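## Task

Shake or nudge the feeder tray so that the clear vial ends up containing between 10 and 12 tablets, with no tablets spilled. At the end the tray must rest against its stop and the vial must stand upright directly on the table. Nothing counts if it stays in place only because the robot holds it. Release everything and move the grippers away when finished.

## Robot and tools

Robot: two six-joint arms, left_arm and right_arm, each carrying a two-finger parallel gripper and a wrist camera (cam_left_wrist, cam_right_wrist, both 616x616 fisheye). The names are labels only; left_arm sits on the +y side of the shared scene frame, whose origin is on the table top between the arms, with +z up and +x pointing out over the table. Bases: left_arm at (+0.002, +0.445, 0) m, right_arm at (+0.030, -0.321, 0) m.

Gripper geometry: fingers extend along the gripper's +z axis and close along its x axis. The reported end_effector_position is the point midway between the pads; fingertips go 17.5 mm past it. A flat block protrudes about 9 cm toward the gripper's -y side and rotates with it, so watch it for collisions.

The 18-number row. Every moving command uses one row of 18 values, each in [-1, 1]: nine for left_arm (dx, dy, dz, rx, ry, rz, gripper position, force_limit, speed), then the same nine for right_arm. Both arms must always be filled in. dx..rz are an offset, not a pose: they are measured in that gripper's own axes from its measured pose at the start of the action (for a call's first action, the last pose a result reported). 1.0 equals 0.6 m of travel or 180 degrees; rx, ry, rz form a single rotation vector. Gripper position is absolute: +1 fully open (50 mm gap), about -0.65 pads meet, -1 means close until blocked. force_limit maps -1/0/+1 to roughly 20/102/185 N per pad (actual grip may exceed this by up to ~17 %). speed maps -1/0/+1 to 20/85/150 mm/s of gap change. To leave a gripper unchanged, resend its previous three gripper numbers; a 0 is a real command.

execute_actions(actions): a list of actions; each action is a table of up to 15 rows, one row per 1/30 s step. If fewer rows are given, the last one is held for the remaining steps. All rows in an action are offsets from that action's start pose, not from the prior row. An empty list just returns state and images. Per step, the commanded pose is clipped to within 100 mm and 16 degrees of the current pose, so big offsets take several actions; after an action the arm coasts only up to its last clipped pose.

move(target, speed, stop_force, blocking): target is one 18-number row, offsets taken from the last reported pose in this scene. The gripper follows a straight line to that goal; both arms finish together. speed is in m/s, 0.002 to 0.5 (default 0.25); rotation capped at twice that in rad/s. Durations run 0.5 to 10 s. stop_force (9 to 40 N, shared by both arms) ends an arm's path once its wrist sensor feels that much extra push against the motion for two steps; the gripper then backs up two steps and holds. Use it only with slow speed, not when rotating, and omit it when pulling away from something you press on. blocking=false returns after 0.5 s while motion continues; it cannot be combined with stop_force, and further motion commands are refused until wait or stop reports the end. The move line reports the ending (done, off_target, moving, held, contact, fault) and limits (paced = pose was clipped, held = some steps were blocked).

wait(seconds, 0 to 10) lets time pass with commands held. stop brakes a running move. zoom_image(camera, region [x0,y0,x1,y1] in pixels, max 504x504) enlarges part of the latest image. read_manual gives licence text only. finished_scene(scene) ends the current scene (give its number) and reports success; it is irreversible, so only call it once the vial count, tray position and upright vial are settled and the grippers are clear.

Results: each arm's gripper position (m) and quaternion wxyz, velocities, joint positions and torques, Hand target lines, Wrist force/torque along the gripper's axes (noisy, offset up to ~4 N, saturates near 50 N), step readings (HELD marks blocked steps), and a 'pose unreachable' line when a clearance check altered a command. object_status: 0 moving, 1 blocked while opening, 2 blocked while closing (a real grip), 3 reached target or pads met (usually nothing held). Opening in mm is about (250 - position_measured) x 0.202.

Cautions: arms are stiff, so commanding even slightly past a firm contact can trigger a fault (150 N external force or joint load limit; wrist joints only 24.9 N m), stopping the arm for 10 s. Approach slowly. Jog the tray gently in small increments and check the vial's count with the cameras between jogs so tablets are not flung out. Never knock the tray, vial or tablets off the table, never let the arms collide, and avoid holding loads for long since motors heat up. Finish with the vial freestanding and the tray against its stop.

Each tool is called after "Call:" as a command line: name --argument value for each argument, lists and objects as JSON in quotes; but a table of rows of numbers goes row by row, as --pt "numbers of a row", without its own name.

## Session

Call:
execute_actions --actions '[]'

Scene clock: 0.00 s.
left_arm: end_effector_position=(+0.4053, +0.4584, +0.1867) position_measured=3 object_status=3 end_effector_quat_wxyz=(+0.000, +0.695, +0.719, -0.000) end_effector_velocity=(-0.001, +0.000, +0.000) end_effector_angular_velocity=(+0.000, +0.002, +0.001) | right_arm: end_effector_position=(+0.2992, -0.2595, +0.3349) position_measured=3 object_status=3 end_effector_quat_wxyz=(-0.042, +0.134, +0.988, -0.069) end_effector_velocity=(+0.001, +0.001, -0.000) end_effector_angular_velocity=(-0.001, +0.001, -0.000)
Joint positions: left_arm=[-0.318 -1.722  2.042 -1.891 -1.571 -0.315] | right_arm=[ 4.083 -1.117 -1.841 -1.915  1.556 -0.503]
Joint velocities: left_arm=[-0.    -0.001  0.     0.003 -0.    -0.001] | right_arm=[-0.    -0.003  0.001  0.001  0.     0.   ]
Joint torques (N m, as the arm reports them, + toward a larger angle): no reading
Wrist force (N, on the end effector, along its own x y z axes, offset not removed): no reading
Wrist torque (N m, same axes, about the end effector's origin, offset not removed): no reading
Hand target (left_arm): +0.405, +0.458, +0.187; +0.000, +0.695, +0.719, -0.000
Hand target (right_arm): +0.299, -0.260, +0.335; -0.042, +0.134, +0.988, -0.069
camera_calibration (this result's frames):
cam_right_wrist: T_world_to_cam=[[-0.960324, 0.275727, 0.0418643, 0.348587], [0.278875, 0.948036, 0.153156, 0.113282], [0.00254033, 0.158754, -0.987315, 0.519099], [0, 0, 0, 1]] pos_world=[0.301846, -0.28592, 0.480571]

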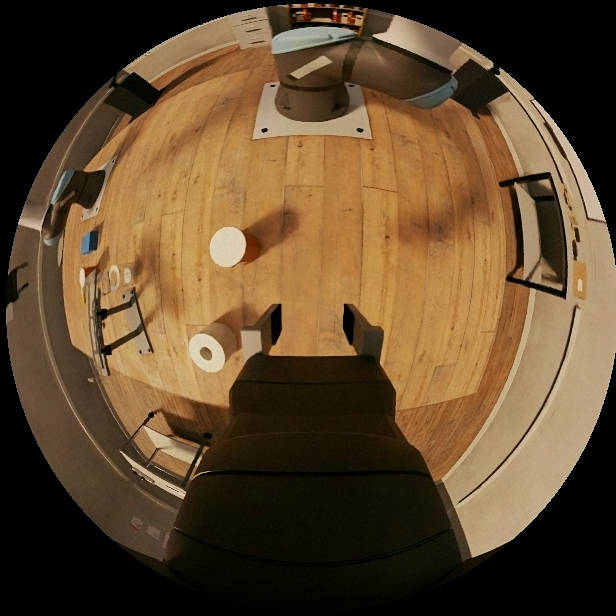

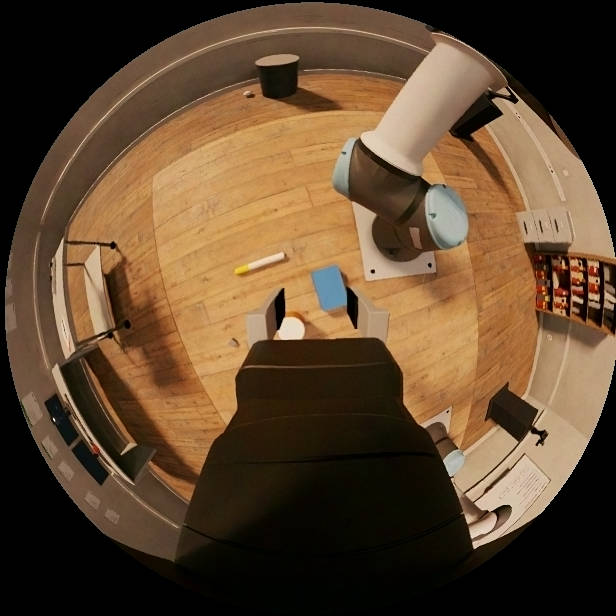

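Call:
move --target '[-0.62,0.15,-0.2,0,0,0,1,0,0,0,0,0,0,0,0,1,0,0]'

Call:
zoom_image --camera "cam_left_wrist" --region '[170,110,430,370]'

Scene clock: 8.37 s.
left_arm: end_effector_position=(+0.5078, +0.0897, +0.3063) position_measured=3 object_status=3 end_effector_quat_wxyz=(+0.000, +0.695, +0.719, -0.000) end_effector_velocity=(+0.001, -0.001, +0.000) end_effector_angular_velocity=(+0.002, +0.002, -0.001) | right_arm: end_effector_position=(+0.2992, -0.2595, +0.3349) position_measured=3 object_status=3 end_effector_quat_wxyz=(-0.042, +0.134, +0.988, -0.069) end_effector_velocity=(+0.000, +0.000, +0.000) end_effector_angular_velocity=(+0.001, -0.000, +0.000)
Joint positions: left_arm=[-0.834 -1.253  1.221 -1.539 -1.572 -0.831] | right_arm=[ 4.083 -1.117 -1.841 -1.915  1.556 -0.503]
Joint velocities: left_arm=[-0.001  0.006 -0.009  0.006 -0.    -0.   ] | right_arm=[ 0.    -0.     0.001  0.     0.    -0.   ]
Joint torques (N m, as the arm reports them, + toward a larger angle): left_arm=[ -9.91 -27.1  -33.01  -1.95  -1.32  -1.05] | right_arm=[-2.65  3.58 25.87  2.87 -0.18 -0.12]
Wrist force (N, on the end effector, along its own x y z axes, offset not removed): left_arm=[-0.3 -1.8 -1.5] | right_arm=[-2.2 -2.2 -0.6]
Wrist torque (N m, same axes, about the end effector's origin, offset not removed): left_arm=[-0.41 -0.10 -0.07] | right_arm=[-0.53 0.11 0.15]
Hand target (left_arm): +0.508, +0.089, +0.306; +0.000, +0.695, +0.719, -0.000
Hand target (right_arm): +0.299, -0.260, +0.335; -0.042, +0.134, +0.988, -0.069
Off the commanded pose (left_arm): 0.000 m, 0 deg.
Off the commanded pose (right_arm): 0.000 m, 0 deg.
move: done
camera_calibration (this result's frames):
cam_left_wrist: T_world_to_cam=[[-0.0453091, 0.99897, -0.00242245, -0.061524], [0.972874, 0.0446759, 0.226981, -0.552787], [0.226855, 0.00792757, -0.973896, 0.334146], [0, 0, 0, 1]] pos_world=[0.459202, 0.083508, 0.450746]
cam_right_wrist: T_world_to_cam=[[-0.960324, 0.275727, 0.0418641, 0.348587], [0.278875, 0.948036, 0.153156, 0.113282], [0.00254055, 0.158754, -0.987315, 0.519099], [0, 0, 0, 1]] pos_world=[0.301846, -0.28592, 0.480571]

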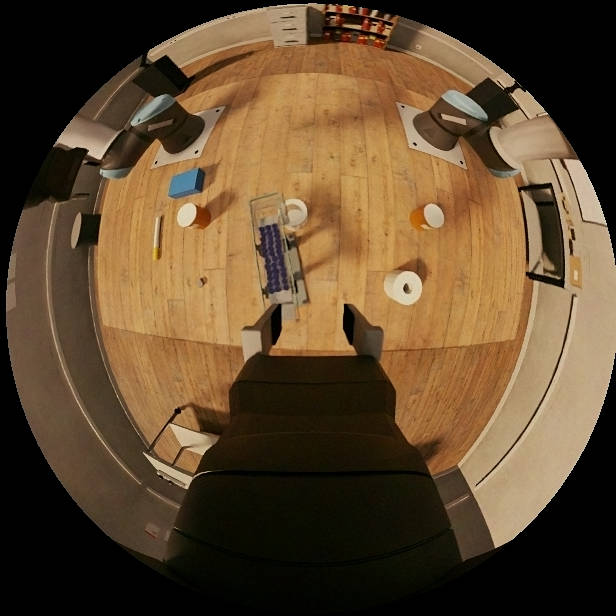

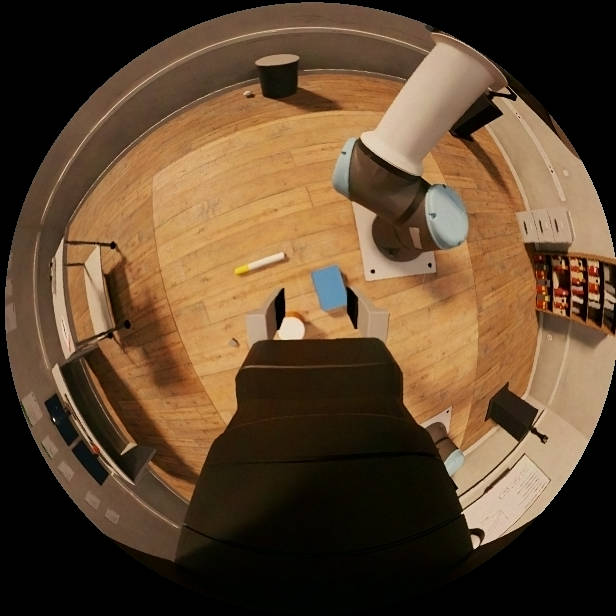

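Region (170, 110, 430, 370) of cam_left_wrist's 616x616 image, scaled by 1.938, with more detail than that image has.

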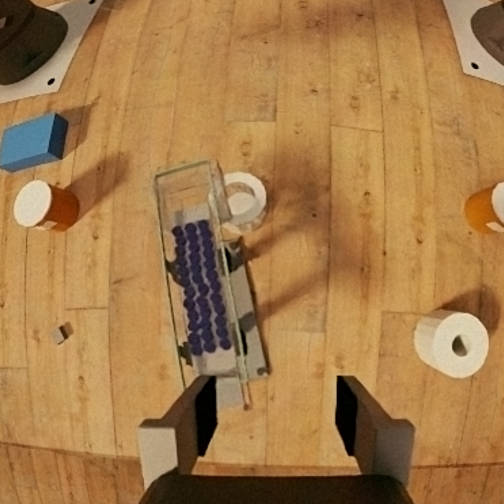

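Call:
move --target '[-0.11,-0.16,0.08,0,0,-0.06,-1,0,0,0,0,0,0,0,0,1,0,0]'

Call:
zoom_image --camera "cam_left_wrist" --region '[210,170,410,370]'

Scene clock: 18.10 s.
left_arm: end_effector_position=(+0.4141, +0.0206, +0.2585) position_measured=253 object_status=3 end_effector_quat_wxyz=(-0.000, +0.625, +0.781, -0.001) end_effector_velocity=(-0.001, -0.001, -0.001) end_effector_angular_velocity=(+0.001, -0.002, +0.004) | right_arm: end_effector_position=(+0.2992, -0.2595, +0.3349) position_measured=3 object_status=3 end_effector_quat_wxyz=(-0.042, +0.134, +0.988, -0.069) end_effector_velocity=(+0.000, +0.000, -0.000) end_effector_angular_velocity=(-0.001, +0.000, +0.001)
Joint positions: left_arm=[-1.021 -1.331  1.444 -1.684 -1.572 -1.207] | right_arm=[ 4.083 -1.117 -1.841 -1.915  1.556 -0.503]
Joint velocities: left_arm=[-0.004 -0.     0.004 -0.004  0.002 -0.008] | right_arm=[ 0.001 -0.    -0.    -0.    -0.001 -0.   ]
Joint torques (N m, as the arm reports them, + toward a larger angle): left_arm=[-10.11 -50.17 -15.99  -4.28   1.16  -0.94] | right_arm=[-2.97  3.91 25.94  2.93 -0.22 -0.11]
Wrist force (N, on the end effector, along its own x y z axes, offset not removed): left_arm=[0.3 -2.5 -0.5] | right_arm=[-0.4 -0.7 -1.0]
Wrist torque (N m, same axes, about the end effector's origin, offset not removed): left_arm=[-0.53 -0.04 -0.07] | right_arm=[-0.35 -0.09 0.07]
Hand target (left_arm): +0.414, +0.020, +0.258; +0.000, +0.625, +0.781, -0.001
Hand target (right_arm): +0.299, -0.260, +0.335; -0.042, +0.134, +0.988, -0.069
Off the commanded pose (left_arm): 0.000 m, 0 deg.
Off the commanded pose (right_arm): 0.000 m, 0 deg.
move: done
camera_calibration (this result's frames):
cam_left_wrist: T_world_to_cam=[[-0.231255, 0.972891, -0.00224761, 0.0806284], [0.947507, 0.225745, 0.226428, -0.440815], [0.220797, 0.0502331, -0.974025, 0.311053], [0, 0, 0, 1]] pos_world=[0.367641, 0.00544382, 0.402968]
cam_right_wrist: T_world_to_cam=[[-0.960324, 0.275727, 0.0418643, 0.348587], [0.278875, 0.948036, 0.153156, 0.113282], [0.00254031, 0.158754, -0.987315, 0.519099], [0, 0, 0, 1]] pos_world=[0.301846, -0.28592, 0.480571]

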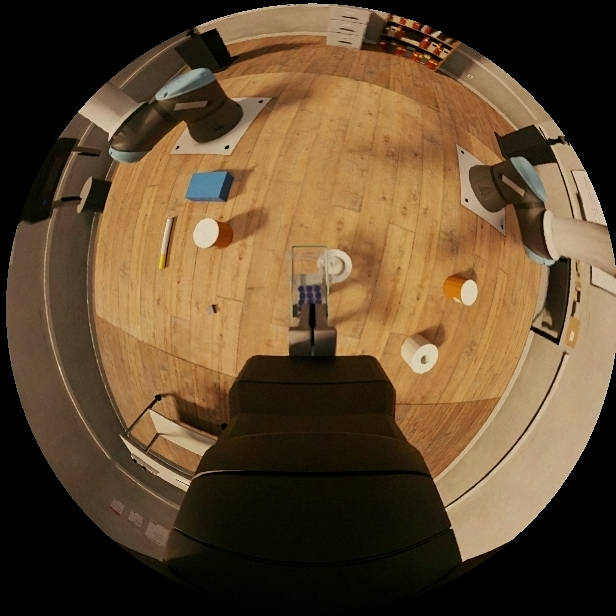

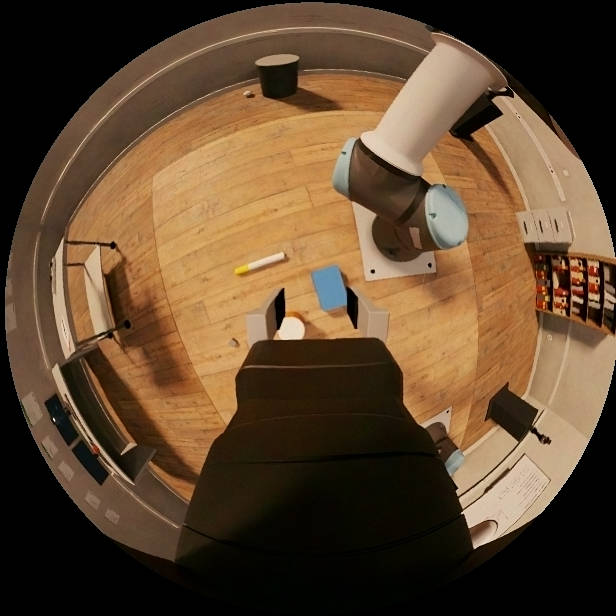

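Region (210, 170, 410, 370) of cam_left_wrist's 616x616 image, scaled by 2.520, with more detail than that image has.

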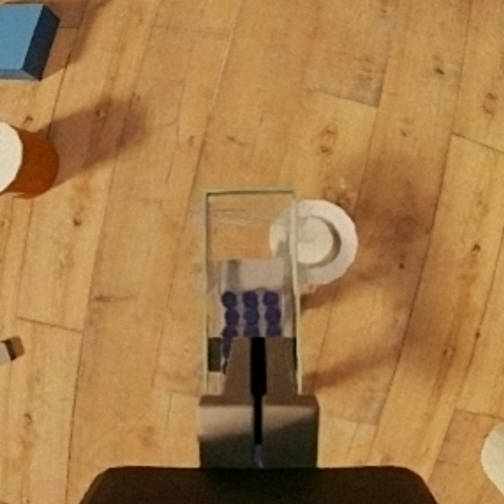

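Call:
move --target '[0.145,-0.068,0.2,0,0,0,-1,0,0,0,0,0,0,0,0,1,0,0]'

Call:
move --target '[0,0,0.17,0,-0.222,0,-1,0,0,0,0,0,0,0,0,1,0,0]' --speed 0.1

Call:
move --target '[-0.064,0,0.0536,0,0,0,-1,0,0,0,0,0,0,0,0,1,0,0]' --speed 0.02 --stop_force 12

Scene clock: 35.87 s.
left_arm: end_effector_position=(+0.3551, +0.0964, +0.1388) position_measured=253 object_status=3 end_effector_quat_wxyz=(-0.000, +0.625, +0.781, -0.001) end_effector_velocity=(-0.001, +0.002, -0.002) end_effector_angular_velocity=(+0.001, -0.000, -0.001) | right_arm: end_effector_position=(+0.2992, -0.2595, +0.3349) position_measured=3 object_status=3 end_effector_quat_wxyz=(-0.042, +0.134, +0.988, -0.069) end_effector_velocity=(-0.000, +0.000, -0.000) end_effector_angular_velocity=(-0.000, +0.002, +0.001)
Joint positions: left_arm=[-1.036 -1.473  1.933 -2.031 -1.572 -1.221] | right_arm=[ 4.083 -1.117 -1.841 -1.915  1.556 -0.503]
Joint velocities: left_arm=[-0.001 -0.002  0.008 -0.006  0.     0.   ] | right_arm=[ 0.001 -0.001 -0.    -0.001  0.001 -0.   ]
Joint torques (N m, as the arm reports them, + toward a larger angle): left_arm=[ -9.66 -42.04 -15.8   -4.21   1.12  -1.07] | right_arm=[-2.59  3.49 26.1   3.   -0.27 -0.08]
Wrist force (N, on the end effector, along its own x y z axes, offset not removed): left_arm=[0.3 -0.4 -1.2] | right_arm=[0.3 1.4 -1.3]
Wrist torque (N m, same axes, about the end effector's origin, offset not removed): left_arm=[-0.16 -0.07 0.02] | right_arm=[0.09 -0.28 0.05]
Hand target (left_arm): +0.355, +0.097, +0.139; -0.000, +0.625, +0.781, -0.001
Hand target (right_arm): +0.299, -0.260, +0.335; -0.042, +0.134, +0.988, -0.069
Off the commanded pose (left_arm): 0.000 m, 0 deg.
Off the commanded pose (right_arm): 0.000 m, 0 deg.
move: done
camera_calibration (this result's frames):
cam_left_wrist: T_world_to_cam=[[-0.23124, 0.972894, -0.00204184, -0.00707907], [0.947548, 0.225691, 0.226308, -0.374902], [0.220635, 0.0503969, -0.974054, 0.20374], [0, 0, 0, 1]] pos_world=[0.308648, 0.0812313, 0.283283]
cam_right_wrist: T_world_to_cam=[[-0.960324, 0.275727, 0.0418644, 0.348587], [0.278875, 0.948036, 0.153156, 0.113282], [0.00254031, 0.158754, -0.987315, 0.519099], [0, 0, 0, 1]] pos_world=[0.301846, -0.28592, 0.480571]

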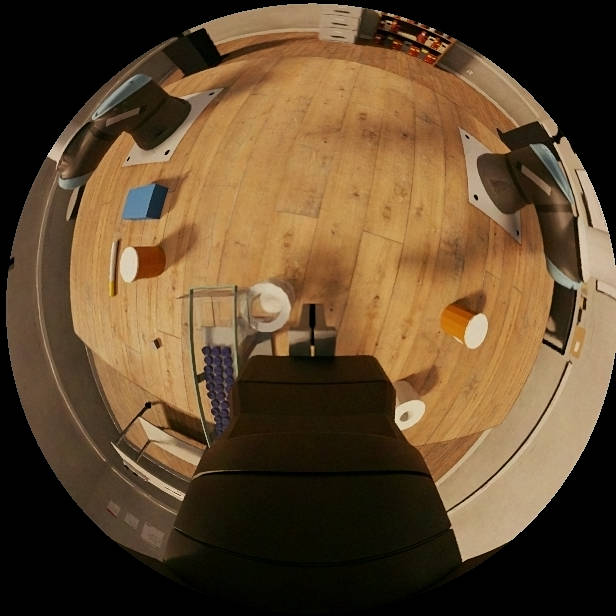

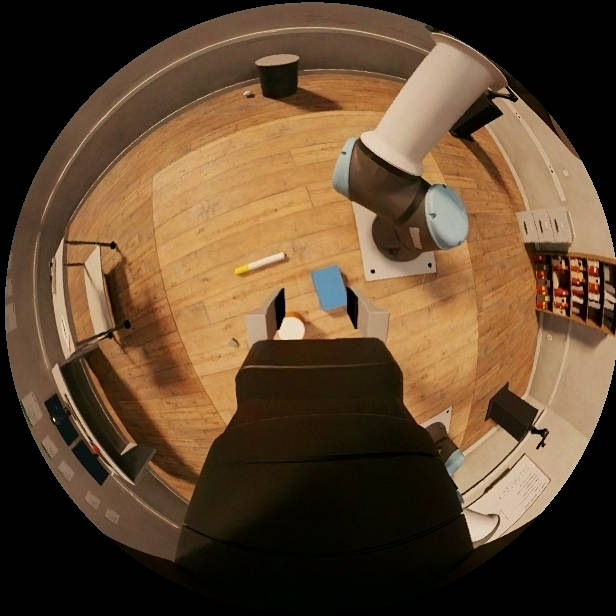

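Scene clock: 39.77 s.
left_arm: end_effector_position=(+0.3549, +0.0967, +0.0372) position_measured=253 object_status=3 end_effector_quat_wxyz=(+0.266, +0.587, +0.734, -0.213) end_effector_velocity=(-0.000, -0.000, -0.002) end_effector_angular_velocity=(-0.012, -0.003, +0.000) | right_arm: end_effector_position=(+0.2992, -0.2595, +0.3349) position_measured=3 object_status=3 end_effector_quat_wxyz=(-0.042, +0.134, +0.988, -0.069) end_effector_velocity=(-0.000, +0.001, -0.000) end_effector_angular_velocity=(+0.001, +0.002, -0.000)
Joint positions: left_arm=[-0.863 -1.207  2.455 -3.445 -1.897 -1.155] | right_arm=[ 4.083 -1.117 -1.841 -1.915  1.556 -0.503]
Joint velocities: left_arm=[ 0.003  0.017  0.004 -0.033 -0.007 -0.002] | right_arm=[ 0.    -0.001 -0.     0.     0.002 -0.   ]
Joint torques (N m, as the arm reports them, + toward a larger angle): left_arm=[  6.9  -16.2   -2.98  -5.18  -2.08  -1.28] | right_arm=[-2.99  3.8  25.48  2.83 -0.12  0.01]
Wrist force (N, on the end effector, along its own x y z axes, offset not removed): left_arm=[2.3 -2.6 -1.7] | right_arm=[-2.6 0.3 -0.3]
Wrist torque (N m, same axes, about the end effector's origin, offset not removed): left_arm=[-0.54 -0.42 -0.07] | right_arm=[-0.07 0.34 0.25]
Hand target (left_arm): +0.355, +0.097, +0.037; +0.267, +0.587, +0.734, -0.214
Hand target (right_arm): +0.299, -0.260, +0.335; -0.042, +0.134, +0.988, -0.069
Off the commanded pose (left_arm): 0.000 m, 0 deg.
Off the commanded pose (right_arm): 0.000 m, 0 deg.
move: done
camera_calibration (this result's frames):
cam_left_wrist: T_world_to_cam=[[-0.180228, 0.744835, -0.642447, 0.0201928], [0.916084, 0.364956, 0.166127, -0.351783], [0.358202, -0.558595, -0.748107, 0.106415], [0, 0, 0, 1]] pos_world=[0.287783, 0.172788, 0.151023]
cam_right_wrist: T_world_to_cam=[[-0.960324, 0.275727, 0.0418644, 0.348587], [0.278875, 0.948036, 0.153156, 0.113282], [0.0025403, 0.158754, -0.987315, 0.519099], [0, 0, 0, 1]] pos_world=[0.301846, -0.28592, 0.480571]

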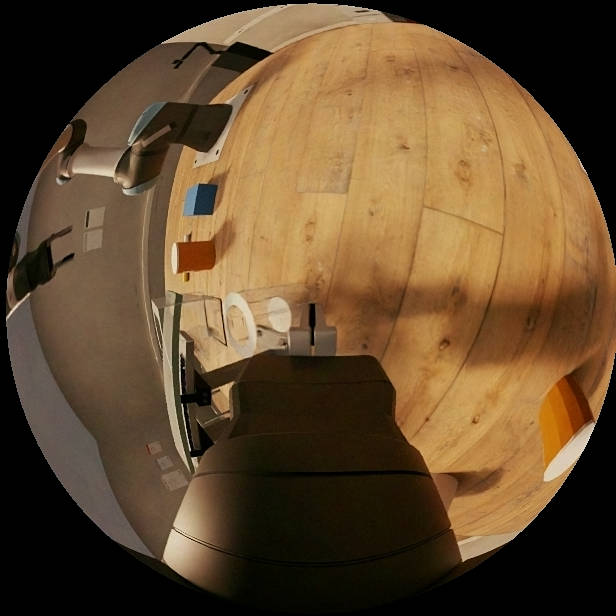

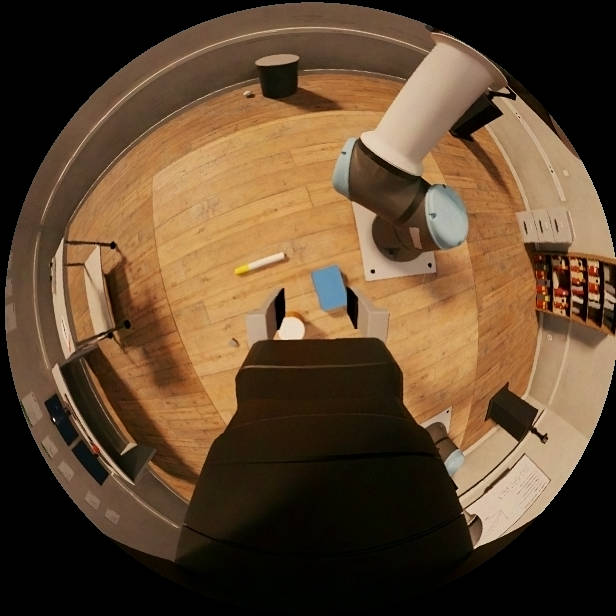

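Scene clock: 42.57 s.
left_arm: end_effector_position=(+0.3658, +0.0481, +0.0371) position_measured=253 object_status=3 end_effector_quat_wxyz=(+0.266, +0.587, +0.734, -0.213) end_effector_velocity=(+0.000, -0.002, -0.001) end_effector_angular_velocity=(+0.001, +0.002, -0.000) | right_arm: end_effector_position=(+0.2992, -0.2595, +0.3349) position_measured=3 object_status=3 end_effector_quat_wxyz=(-0.042, +0.134, +0.988, -0.069) end_effector_velocity=(-0.000, +0.000, +0.001) end_effector_angular_velocity=(+0.003, -0.001, +0.000)
Joint positions: left_arm=[-0.925 -1.159  2.359 -3.413 -1.86  -1.208] | right_arm=[ 4.083 -1.117 -1.841 -1.915  1.556 -0.503]
Joint velocities: left_arm=[-0.003  0.004 -0.005  0.002  0.001 -0.003] | right_arm=[ 0.     0.002  0.     0.     0.001 -0.   ]
Joint torques (N m, as the arm reports them, + toward a larger angle): left_arm=[ -9.11 -17.77 -19.14  -2.4    0.62  -1.16] | right_arm=[-3.55  3.89 25.5   2.91 -0.14 -0.12]
Wrist force (N, on the end effector, along its own x y z axes, offset not removed): left_arm=[0.2 -3.1 0.6] | right_arm=[-0.9 1.5 -2.3]
Wrist torque (N m, same axes, about the end effector's origin, offset not removed): left_arm=[-0.55 -0.01 -0.03] | right_arm=[0.08 -0.15 0.11]
Hand target (left_arm): +0.366, +0.048, +0.037; +0.266, +0.587, +0.734, -0.213
Hand target (right_arm): +0.299, -0.260, +0.335; -0.042, +0.134, +0.988, -0.069
Off the commanded pose (left_arm): 0.000 m, 0 deg.
Off the commanded pose (right_arm): 0.000 m, 0 deg.
move: done
camera_calibration (this result's frames):
cam_left_wrist: T_world_to_cam=[[-0.180264, 0.744808, -0.642469, 0.0583028], [0.916097, 0.364957, 0.166052, -0.344053], [0.35815, -0.558631, -0.748104, 0.0753013], [0, 0, 0, 1]] pos_world=[0.298726, 0.124205, 0.150922]
cam_right_wrist: T_world_to_cam=[[-0.960324, 0.275727, 0.0418643, 0.348587], [0.278875, 0.948036, 0.153156, 0.113282], [0.00254031, 0.158754, -0.987315, 0.519099], [0, 0, 0, 1]] pos_world=[0.301846, -0.28592, 0.480571]

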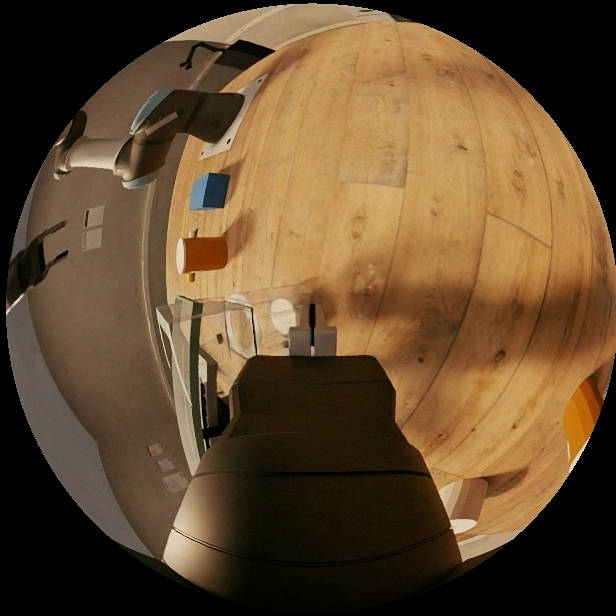

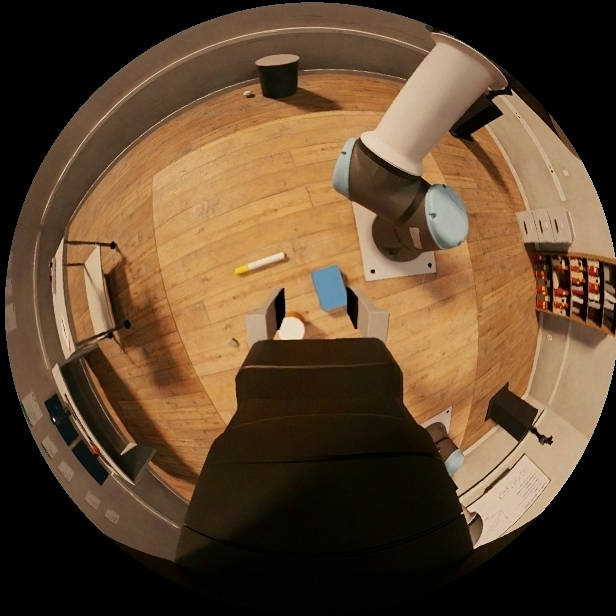

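Call:
move --target '[0,0,-0.25,0,0.222,0,-1,0,0,0,0,0,0,0,0,1,0,0]' --speed 0.2

Call:
move --target '[-0.222,0.068,-0.177,0,0,0,-1,0,0,0,0,0,0,0,0,1,0,0]'

Call:
zoom_image --camera "cam_left_wrist" --region '[250,210,370,330]'

Scene clock: 54.57 s.
left_arm: end_effector_position=(+0.3450, +0.1416, +0.1521) position_measured=253 object_status=3 end_effector_quat_wxyz=(-0.000, +0.625, +0.781, -0.001) end_effector_velocity=(-0.000, +0.001, +0.001) end_effector_angular_velocity=(+0.012, +0.004, +0.000) | right_arm: end_effector_position=(+0.2992, -0.2595, +0.3349) position_measured=3 object_status=3 end_effector_quat_wxyz=(-0.042, +0.134, +0.988, -0.069) end_effector_velocity=(+0.000, -0.000, -0.000) end_effector_angular_velocity=(-0.002, +0.001, -0.001)
Joint positions: left_arm=[-1.001 -1.576  2.004 -1.999 -1.572 -1.186] | right_arm=[ 4.083 -1.117 -1.841 -1.915  1.556 -0.503]
Joint velocities: left_arm=[-0.002  0.002 -0.009  0.019  0.004 -0.002] | right_arm=[-0.001 -0.001  0.    -0.001 -0.001  0.   ]
Joint torques (N m, as the arm reports them, + toward a larger angle): left_arm=[ -8.82 -11.64 -29.43  -1.46   0.97  -1.24] | right_arm=[-2.93  3.61 25.81  2.8  -0.08 -0.12]
Wrist force (N, on the end effector, along its own x y z axes, offset not removed): left_arm=[0.6 -1.8 -1.2] | right_arm=[-2.2 -1.4 -1.2]
Wrist torque (N m, same axes, about the end effector's origin, offset not removed): left_arm=[-0.49 -0.03 -0.04] | right_arm=[-0.30 0.17 0.11]
Hand target (left_arm): +0.345, +0.142, +0.152; -0.001, +0.625, +0.781, -0.000
Hand target (right_arm): +0.299, -0.260, +0.335; -0.042, +0.134, +0.988, -0.069
Off the commanded pose (left_arm): 0.000 m, 0 deg.
Off the commanded pose (right_arm): 0.000 m, 0 deg.
move: done
camera_calibration (this result's frames):
cam_left_wrist: T_world_to_cam=[[-0.231045, 0.972941, -0.00195646, -0.0533975], [0.947564, 0.225474, 0.226459, -0.378457], [0.220772, 0.0504682, -0.974019, 0.216519], [0, 0, 0, 1]] pos_world=[0.298474, 0.126357, 0.296494]
cam_right_wrist: T_world_to_cam=[[-0.960324, 0.275727, 0.0418642, 0.348587], [0.278875, 0.948036, 0.153156, 0.113282], [0.00254054, 0.158754, -0.987315, 0.519099], [0, 0, 0, 1]] pos_world=[0.301846, -0.28592, 0.480571]

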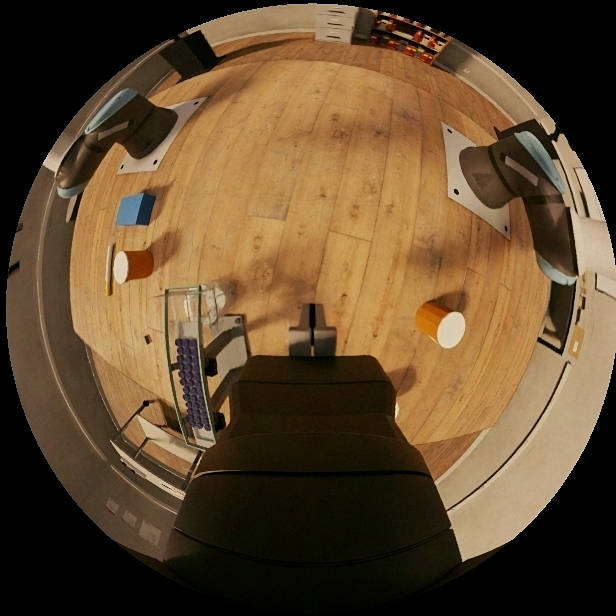

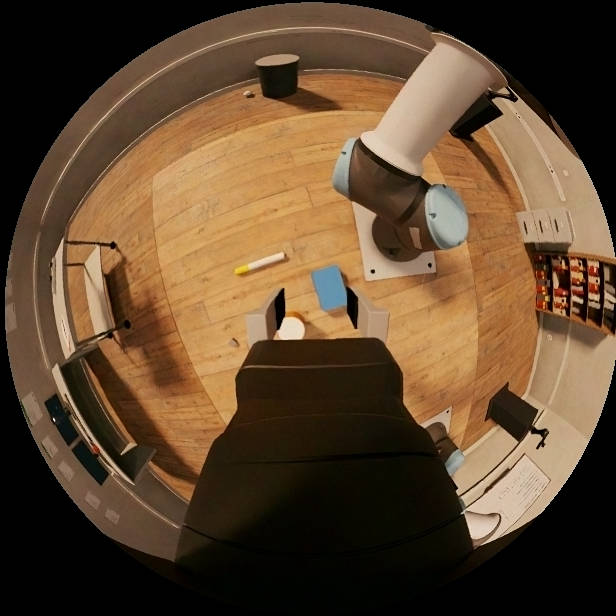

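Scene clock: 55.97 s.
left_arm: end_effector_position=(+0.4140, +0.0206, +0.2580) position_measured=253 object_status=3 end_effector_quat_wxyz=(-0.000, +0.625, +0.781, -0.001) end_effector_velocity=(+0.001, -0.001, +0.001) end_effector_angular_velocity=(+0.002, +0.002, -0.001) | right_arm: end_effector_position=(+0.2992, -0.2595, +0.3349) position_measured=3 object_status=3 end_effector_quat_wxyz=(-0.042, +0.134, +0.988, -0.069) end_effector_velocity=(-0.001, +0.000, -0.000) end_effector_angular_velocity=(+0.002, +0.002, +0.000)
Joint positions: left_arm=[-1.021 -1.331  1.446 -1.686 -1.572 -1.206] | right_arm=[ 4.083 -1.117 -1.841 -1.915  1.556 -0.503]
Joint velocities: left_arm=[ 0.     0.005 -0.01   0.008 -0.001  0.001] | right_arm=[ 0.001  0.001 -0.001 -0.     0.003  0.   ]
Joint torques (N m, as the arm reports them, + toward a larger angle): left_arm=[  8.59 -26.24 -31.72  -1.44  -1.37   1.5 ] | right_arm=[-3.09  3.76 25.61  2.99 -0.09 -0.15]
Wrist force (N, on the end effector, along its own x y z axes, offset not removed): left_arm=[0.8 -3.4 -0.2] | right_arm=[0.2 -1.5 0.2]
Wrist torque (N m, same axes, about the end effector's origin, offset not removed): left_arm=[-0.77 -0.22 -0.06] | right_arm=[-0.40 -0.22 0.21]
Hand target (left_arm): +0.414, +0.021, +0.258; -0.000, +0.625, +0.781, -0.001
Hand target (right_arm): +0.299, -0.260, +0.335; -0.042, +0.134, +0.988, -0.069
Off the commanded pose (left_arm): 0.000 m, 0 deg.
Off the commanded pose (right_arm): 0.000 m, 0 deg.
move: done
camera_calibration (this result's frames):
cam_left_wrist: T_world_to_cam=[[-0.230921, 0.97297, -0.00217945, 0.0804268], [0.947563, 0.225398, 0.226541, -0.440632], [0.220909, 0.0502479, -0.973999, 0.31048], [0, 0, 0, 1]] pos_world=[0.367511, 0.00546372, 0.402404]
cam_right_wrist: T_world_to_cam=[[-0.960324, 0.275726, 0.0418644, 0.348587], [0.278875, 0.948036, 0.153156, 0.113282], [0.00254024, 0.158754, -0.987315, 0.519099], [0, 0, 0, 1]] pos_world=[0.301846, -0.28592, 0.480571]

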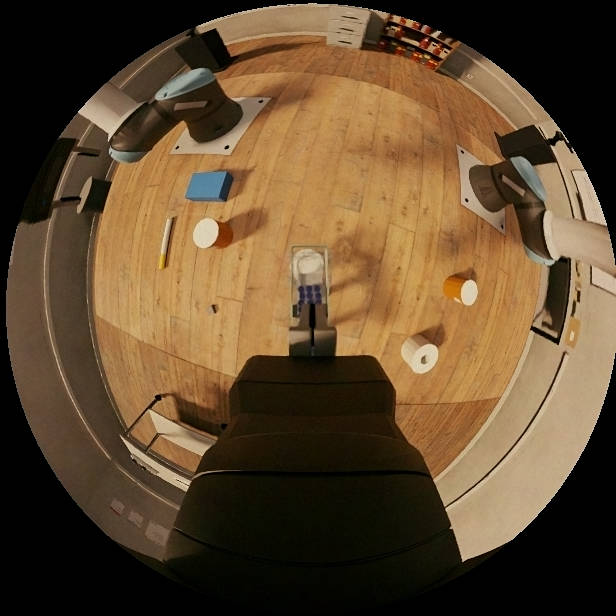

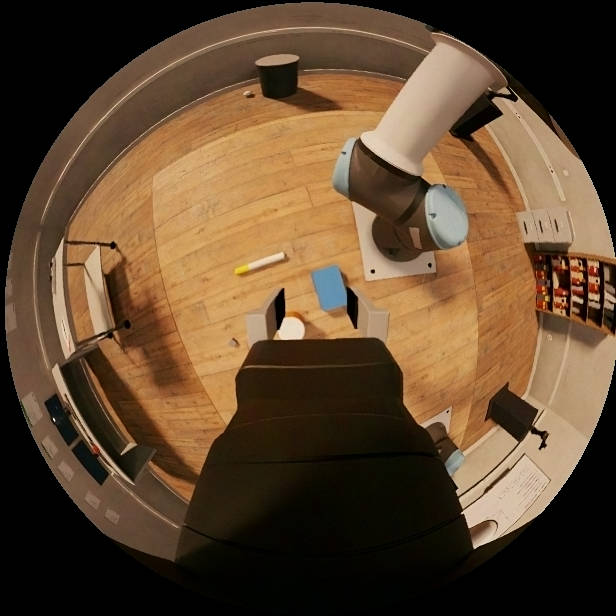

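Region (250, 210, 370, 330) of cam_left_wrist's 616x616 image, scaled by 4.200, with more detail than that image has.

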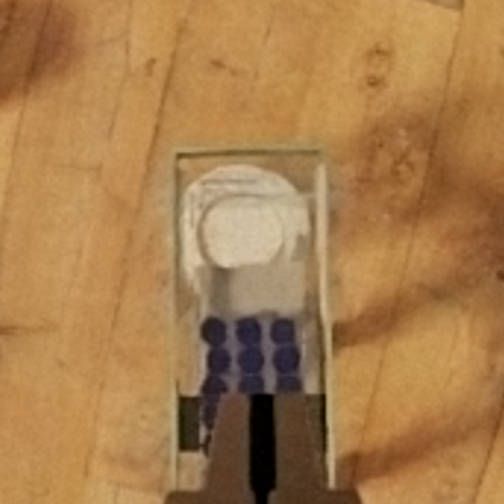

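The vial is centred. Next I go behind the tab.

Call:
move --target '[-0.008,0.31,0,0,0,0,-1,0,0,0,0,0,0,0,0,1,0,0]'

Call:
move --target '[0,0,0.177,0,0,0,-1,0,0,0,0,0,0,0,0,1,0,0]' --speed 0.06 --stop_force 10

Call:
move --target '[0,-0.08,0,0,0,0,-1,0,0,0,0,0,0,0,0,1,0,0]' --speed 0.008 --stop_force 14

Call:
zoom_image --camera "cam_left_wrist" --region '[220,90,420,290]'

Scene clock: 66.07 s.
left_arm: end_effector_position=(+0.5963, +0.0569, +0.2577) position_measured=253 object_status=3 end_effector_quat_wxyz=(+0.000, +0.625, +0.781, -0.000) end_effector_velocity=(+0.002, -0.000, -0.001) end_effector_angular_velocity=(+0.003, +0.005, -0.000) | right_arm: end_effector_position=(+0.2992, -0.2595, +0.3349) position_measured=3 object_status=3 end_effector_quat_wxyz=(-0.042, +0.134, +0.988, -0.069) end_effector_velocity=(+0.000, -0.001, -0.000) end_effector_angular_velocity=(-0.003, +0.001, -0.000)
Joint positions: left_arm=[-0.773 -1.017  1.001 -1.555 -1.572 -0.958] | right_arm=[ 4.083 -1.117 -1.841 -1.915  1.556 -0.503]
Joint velocities: left_arm=[ 0.002  0.01  -0.016  0.011 -0.001  0.003] | right_arm=[-0.001 -0.001 -0.    -0.001 -0.002  0.   ]
Joint torques (N m, as the arm reports them, + toward a larger angle): left_arm=[ 10.09 -37.78 -30.45  -1.51  -1.26   1.41] | right_arm=[-2.81  4.44 25.48  2.95 -0.12 -0.14]
Wrist force (N, on the end effector, along its own x y z axes, offset not removed): left_arm=[0.1 -1.0 -0.4] | right_arm=[1.0 0.6 -1.1]
Wrist torque (N m, same axes, about the end effector's origin, offset not removed): left_arm=[-0.25 0.03 -0.10] | right_arm=[0.00 -0.33 0.04]
Hand target (left_arm): +0.597, +0.057, +0.258; +0.000, +0.625, +0.781, -0.000
Hand target (right_arm): +0.299, -0.260, +0.335; -0.042, +0.134, +0.988, -0.069
Off the commanded pose (left_arm): 0.000 m, 0 deg.
Off the commanded pose (right_arm): 0.000 m, 0 deg.
move: done
camera_calibration (this result's frames):
cam_left_wrist: T_world_to_cam=[[-0.230968, 0.972958, -0.00238256, 0.0873234], [0.947416, 0.22546, 0.227092, -0.621536], [0.221489, 0.0501938, -0.97387, 0.267776], [0, 0, 0, 1]] pos_world=[0.549713, 0.0417291, 0.402134]
cam_right_wrist: T_world_to_cam=[[-0.960324, 0.275727, 0.0418643, 0.348587], [0.278875, 0.948036, 0.153156, 0.113282], [0.00254046, 0.158754, -0.987315, 0.519099], [0, 0, 0, 1]] pos_world=[0.301846, -0.28592, 0.480571]

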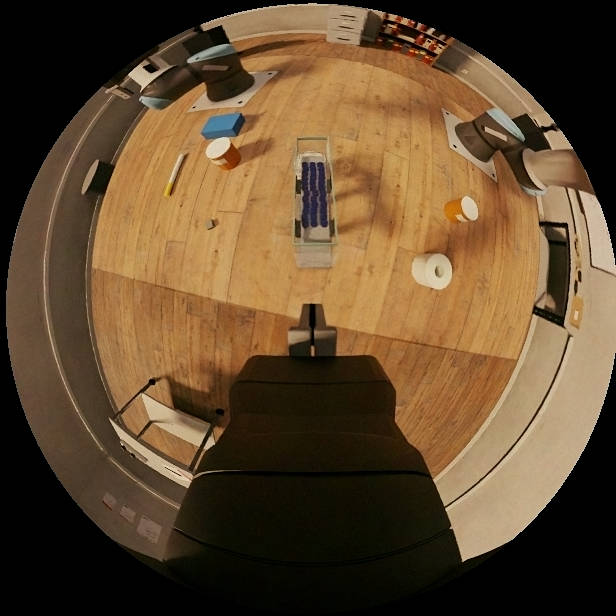

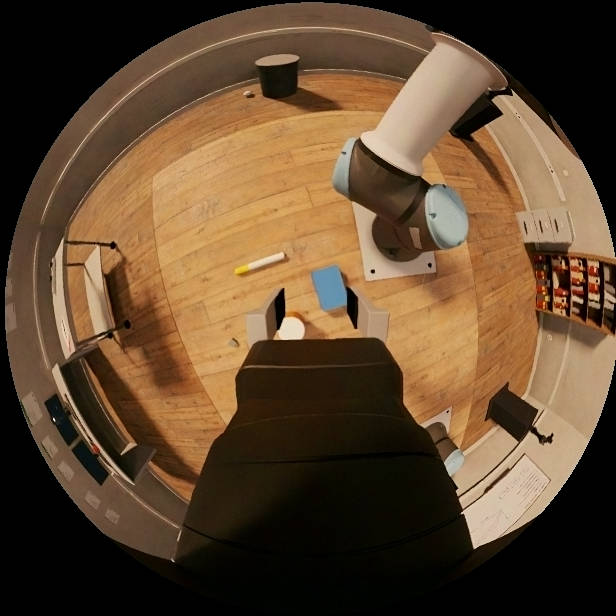

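Scene clock: 68.27 s.
left_arm: end_effector_position=(+0.5962, +0.0569, +0.1518) position_measured=253 object_status=3 end_effector_quat_wxyz=(+0.000, +0.625, +0.781, -0.000) end_effector_velocity=(+0.000, -0.000, -0.002) end_effector_angular_velocity=(-0.001, -0.002, +0.001) | right_arm: end_effector_position=(+0.2992, -0.2595, +0.3349) position_measured=3 object_status=3 end_effector_quat_wxyz=(-0.042, +0.134, +0.988, -0.069) end_effector_velocity=(-0.000, +0.000, +0.000) end_effector_angular_velocity=(+0.001, -0.001, +0.001)
Joint positions: left_arm=[-0.773 -0.986  1.225 -1.81  -1.572 -0.958] | right_arm=[ 4.083 -1.117 -1.841 -1.915  1.556 -0.503]
Joint velocities: left_arm=[ 0.     0.001  0.004 -0.007  0.    -0.   ] | right_arm=[ 0.001  0.001 -0.     0.    -0.    -0.   ]
Joint torques (N m, as the arm reports them, + toward a larger angle): left_arm=[ -9.77 -38.07 -16.48  -4.38   1.32  -1.15] | right_arm=[-3.03  4.1  25.69  3.01 -0.1  -0.12]
Wrist force (N, on the end effector, along its own x y z axes, offset not removed): left_arm=[0.8 -1.9 0.0] | right_arm=[1.0 0.0 0.2]
Wrist torque (N m, same axes, about the end effector's origin, offset not removed): left_arm=[-0.42 -0.24 -0.03] | right_arm=[-0.07 -0.15 0.16]
Hand target (left_arm): +0.596, +0.057, +0.152; +0.000, +0.625, +0.781, -0.000
Hand target (right_arm): +0.299, -0.260, +0.335; -0.042, +0.134, +0.988, -0.069
Off the commanded pose (left_arm): 0.000 m, 0 deg.
Off the commanded pose (right_arm): 0.000 m, 0 deg.
move: done
camera_calibration (this result's frames):
cam_left_wrist: T_world_to_cam=[[-0.230967, 0.972959, -0.00238287, 0.0870293], [0.947427, 0.225462, 0.227045, -0.597375], [0.221442, 0.0501822, -0.973881, 0.164651], [0, 0, 0, 1]] pos_world=[0.549609, 0.0417468, 0.296189]
cam_right_wrist: T_world_to_cam=[[-0.960324, 0.275727, 0.0418644, 0.348587], [0.278875, 0.948036, 0.153156, 0.113282], [0.00254027, 0.158754, -0.987315, 0.519099], [0, 0, 0, 1]] pos_world=[0.301846, -0.28592, 0.480571]

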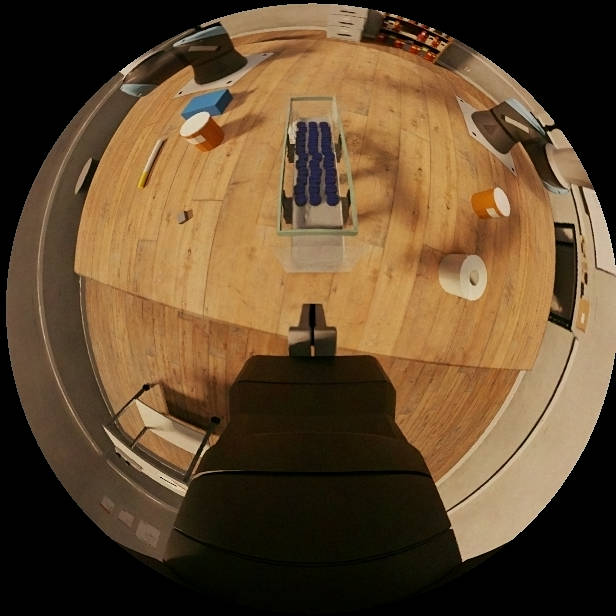

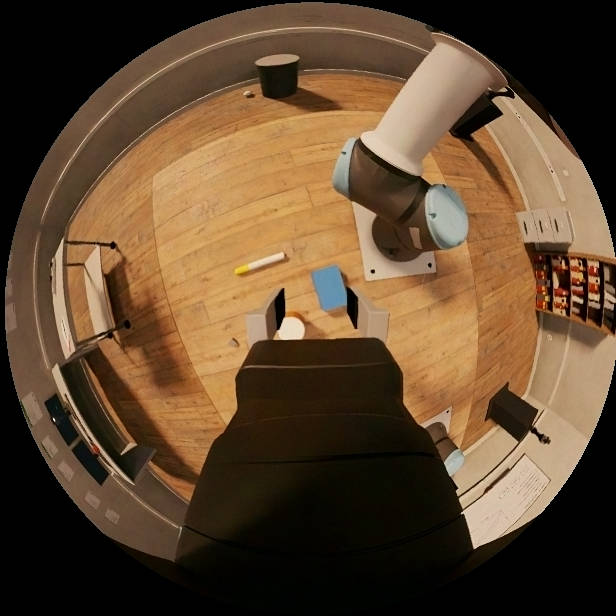

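Scene clock: 72.93 s.
left_arm: end_effector_position=(+0.5628, +0.0493, +0.1520) position_measured=253 object_status=3 end_effector_quat_wxyz=(+0.000, +0.625, +0.781, -0.000) end_effector_velocity=(+0.001, +0.001, -0.000) end_effector_angular_velocity=(+0.002, +0.005, -0.001) | right_arm: end_effector_position=(+0.2992, -0.2595, +0.3349) position_measured=3 object_status=3 end_effector_quat_wxyz=(-0.042, +0.134, +0.988, -0.069) end_effector_velocity=(+0.000, +0.000, +0.000) end_effector_angular_velocity=(+0.000, -0.001, +0.000)
Joint positions: left_arm=[-0.813 -1.045  1.317 -1.844 -1.572 -0.998] | right_arm=[ 4.083 -1.117 -1.841 -1.915  1.556 -0.503]
Joint velocities: left_arm=[ 0.003  0.005 -0.007  0.007 -0.002  0.004] | right_arm=[ 0.     0.     0.001 -0.    -0.    -0.   ]
Joint torques (N m, as the arm reports them, + toward a larger angle): left_arm=[ -2.31 -41.64 -28.53   1.    -6.49   1.57] | right_arm=[-3.52  4.26 25.94  2.89 -0.1  -0.1 ]
Wrist force (N, on the end effector, along its own x y z axes, offset not removed): left_arm=[-1.4 20.0 6.8] | right_arm=[-0.2 -0.1 1.4]
Wrist torque (N m, same axes, about the end effector's origin, offset not removed): left_arm=[-0.79 -0.03 -0.16] | right_arm=[-0.15 -0.04 0.21]
Hand target (left_arm): +0.563, +0.049, +0.152; +0.000, +0.625, +0.781, -0.000
Hand target (right_arm): +0.299, -0.260, +0.335; -0.042, +0.134, +0.988, -0.069
Off the commanded pose (left_arm): 0.014 m, 0 deg.
Off the commanded pose (right_arm): 0.000 m, 0 deg.
move: contact (left_arm)
camera_calibration (this result's frames):
cam_left_wrist: T_world_to_cam=[[-0.230913, 0.972971, -0.00263637, 0.0867], [0.947397, 0.22546, 0.227173, -0.564107], [0.221627, 0.0499595, -0.973851, 0.172492], [0, 0, 0, 1]] pos_world=[0.516225, 0.0342091, 0.29636]
cam_right_wrist: T_world_to_cam=[[-0.960324, 0.275726, 0.0418642, 0.348587], [0.278875, 0.948036, 0.153156, 0.113282], [0.00254041, 0.158754, -0.987315, 0.519099], [0, 0, 0, 1]] pos_world=[0.301846, -0.28592, 0.480571]

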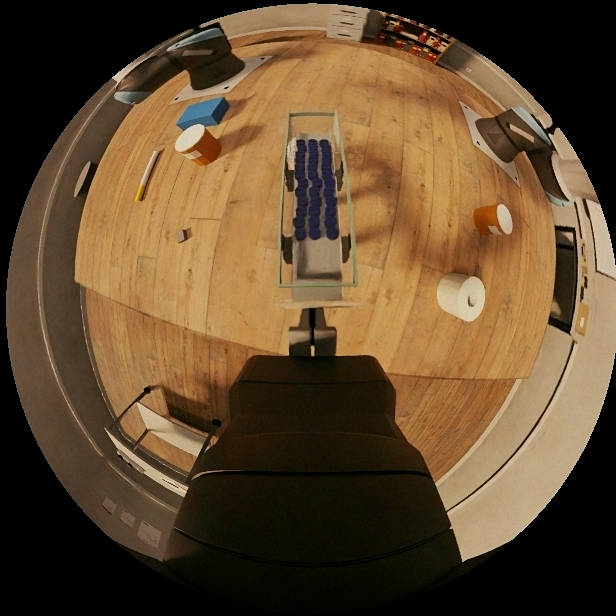

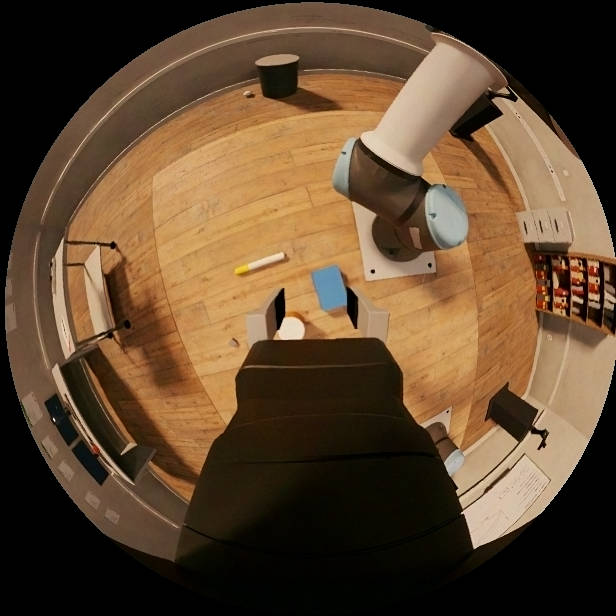

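Region (220, 90, 420, 290) of cam_left_wrist's 616x616 image, scaled by 2.520, with more detail than that image has.

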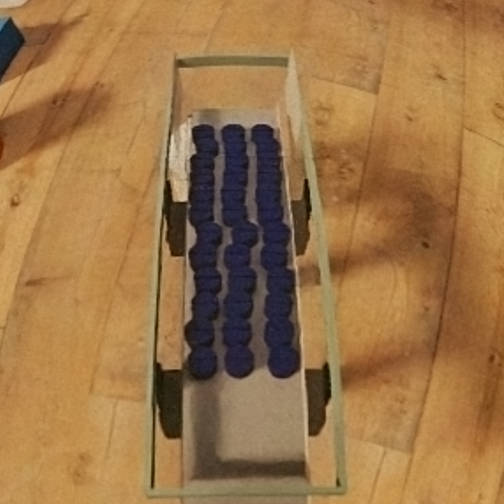

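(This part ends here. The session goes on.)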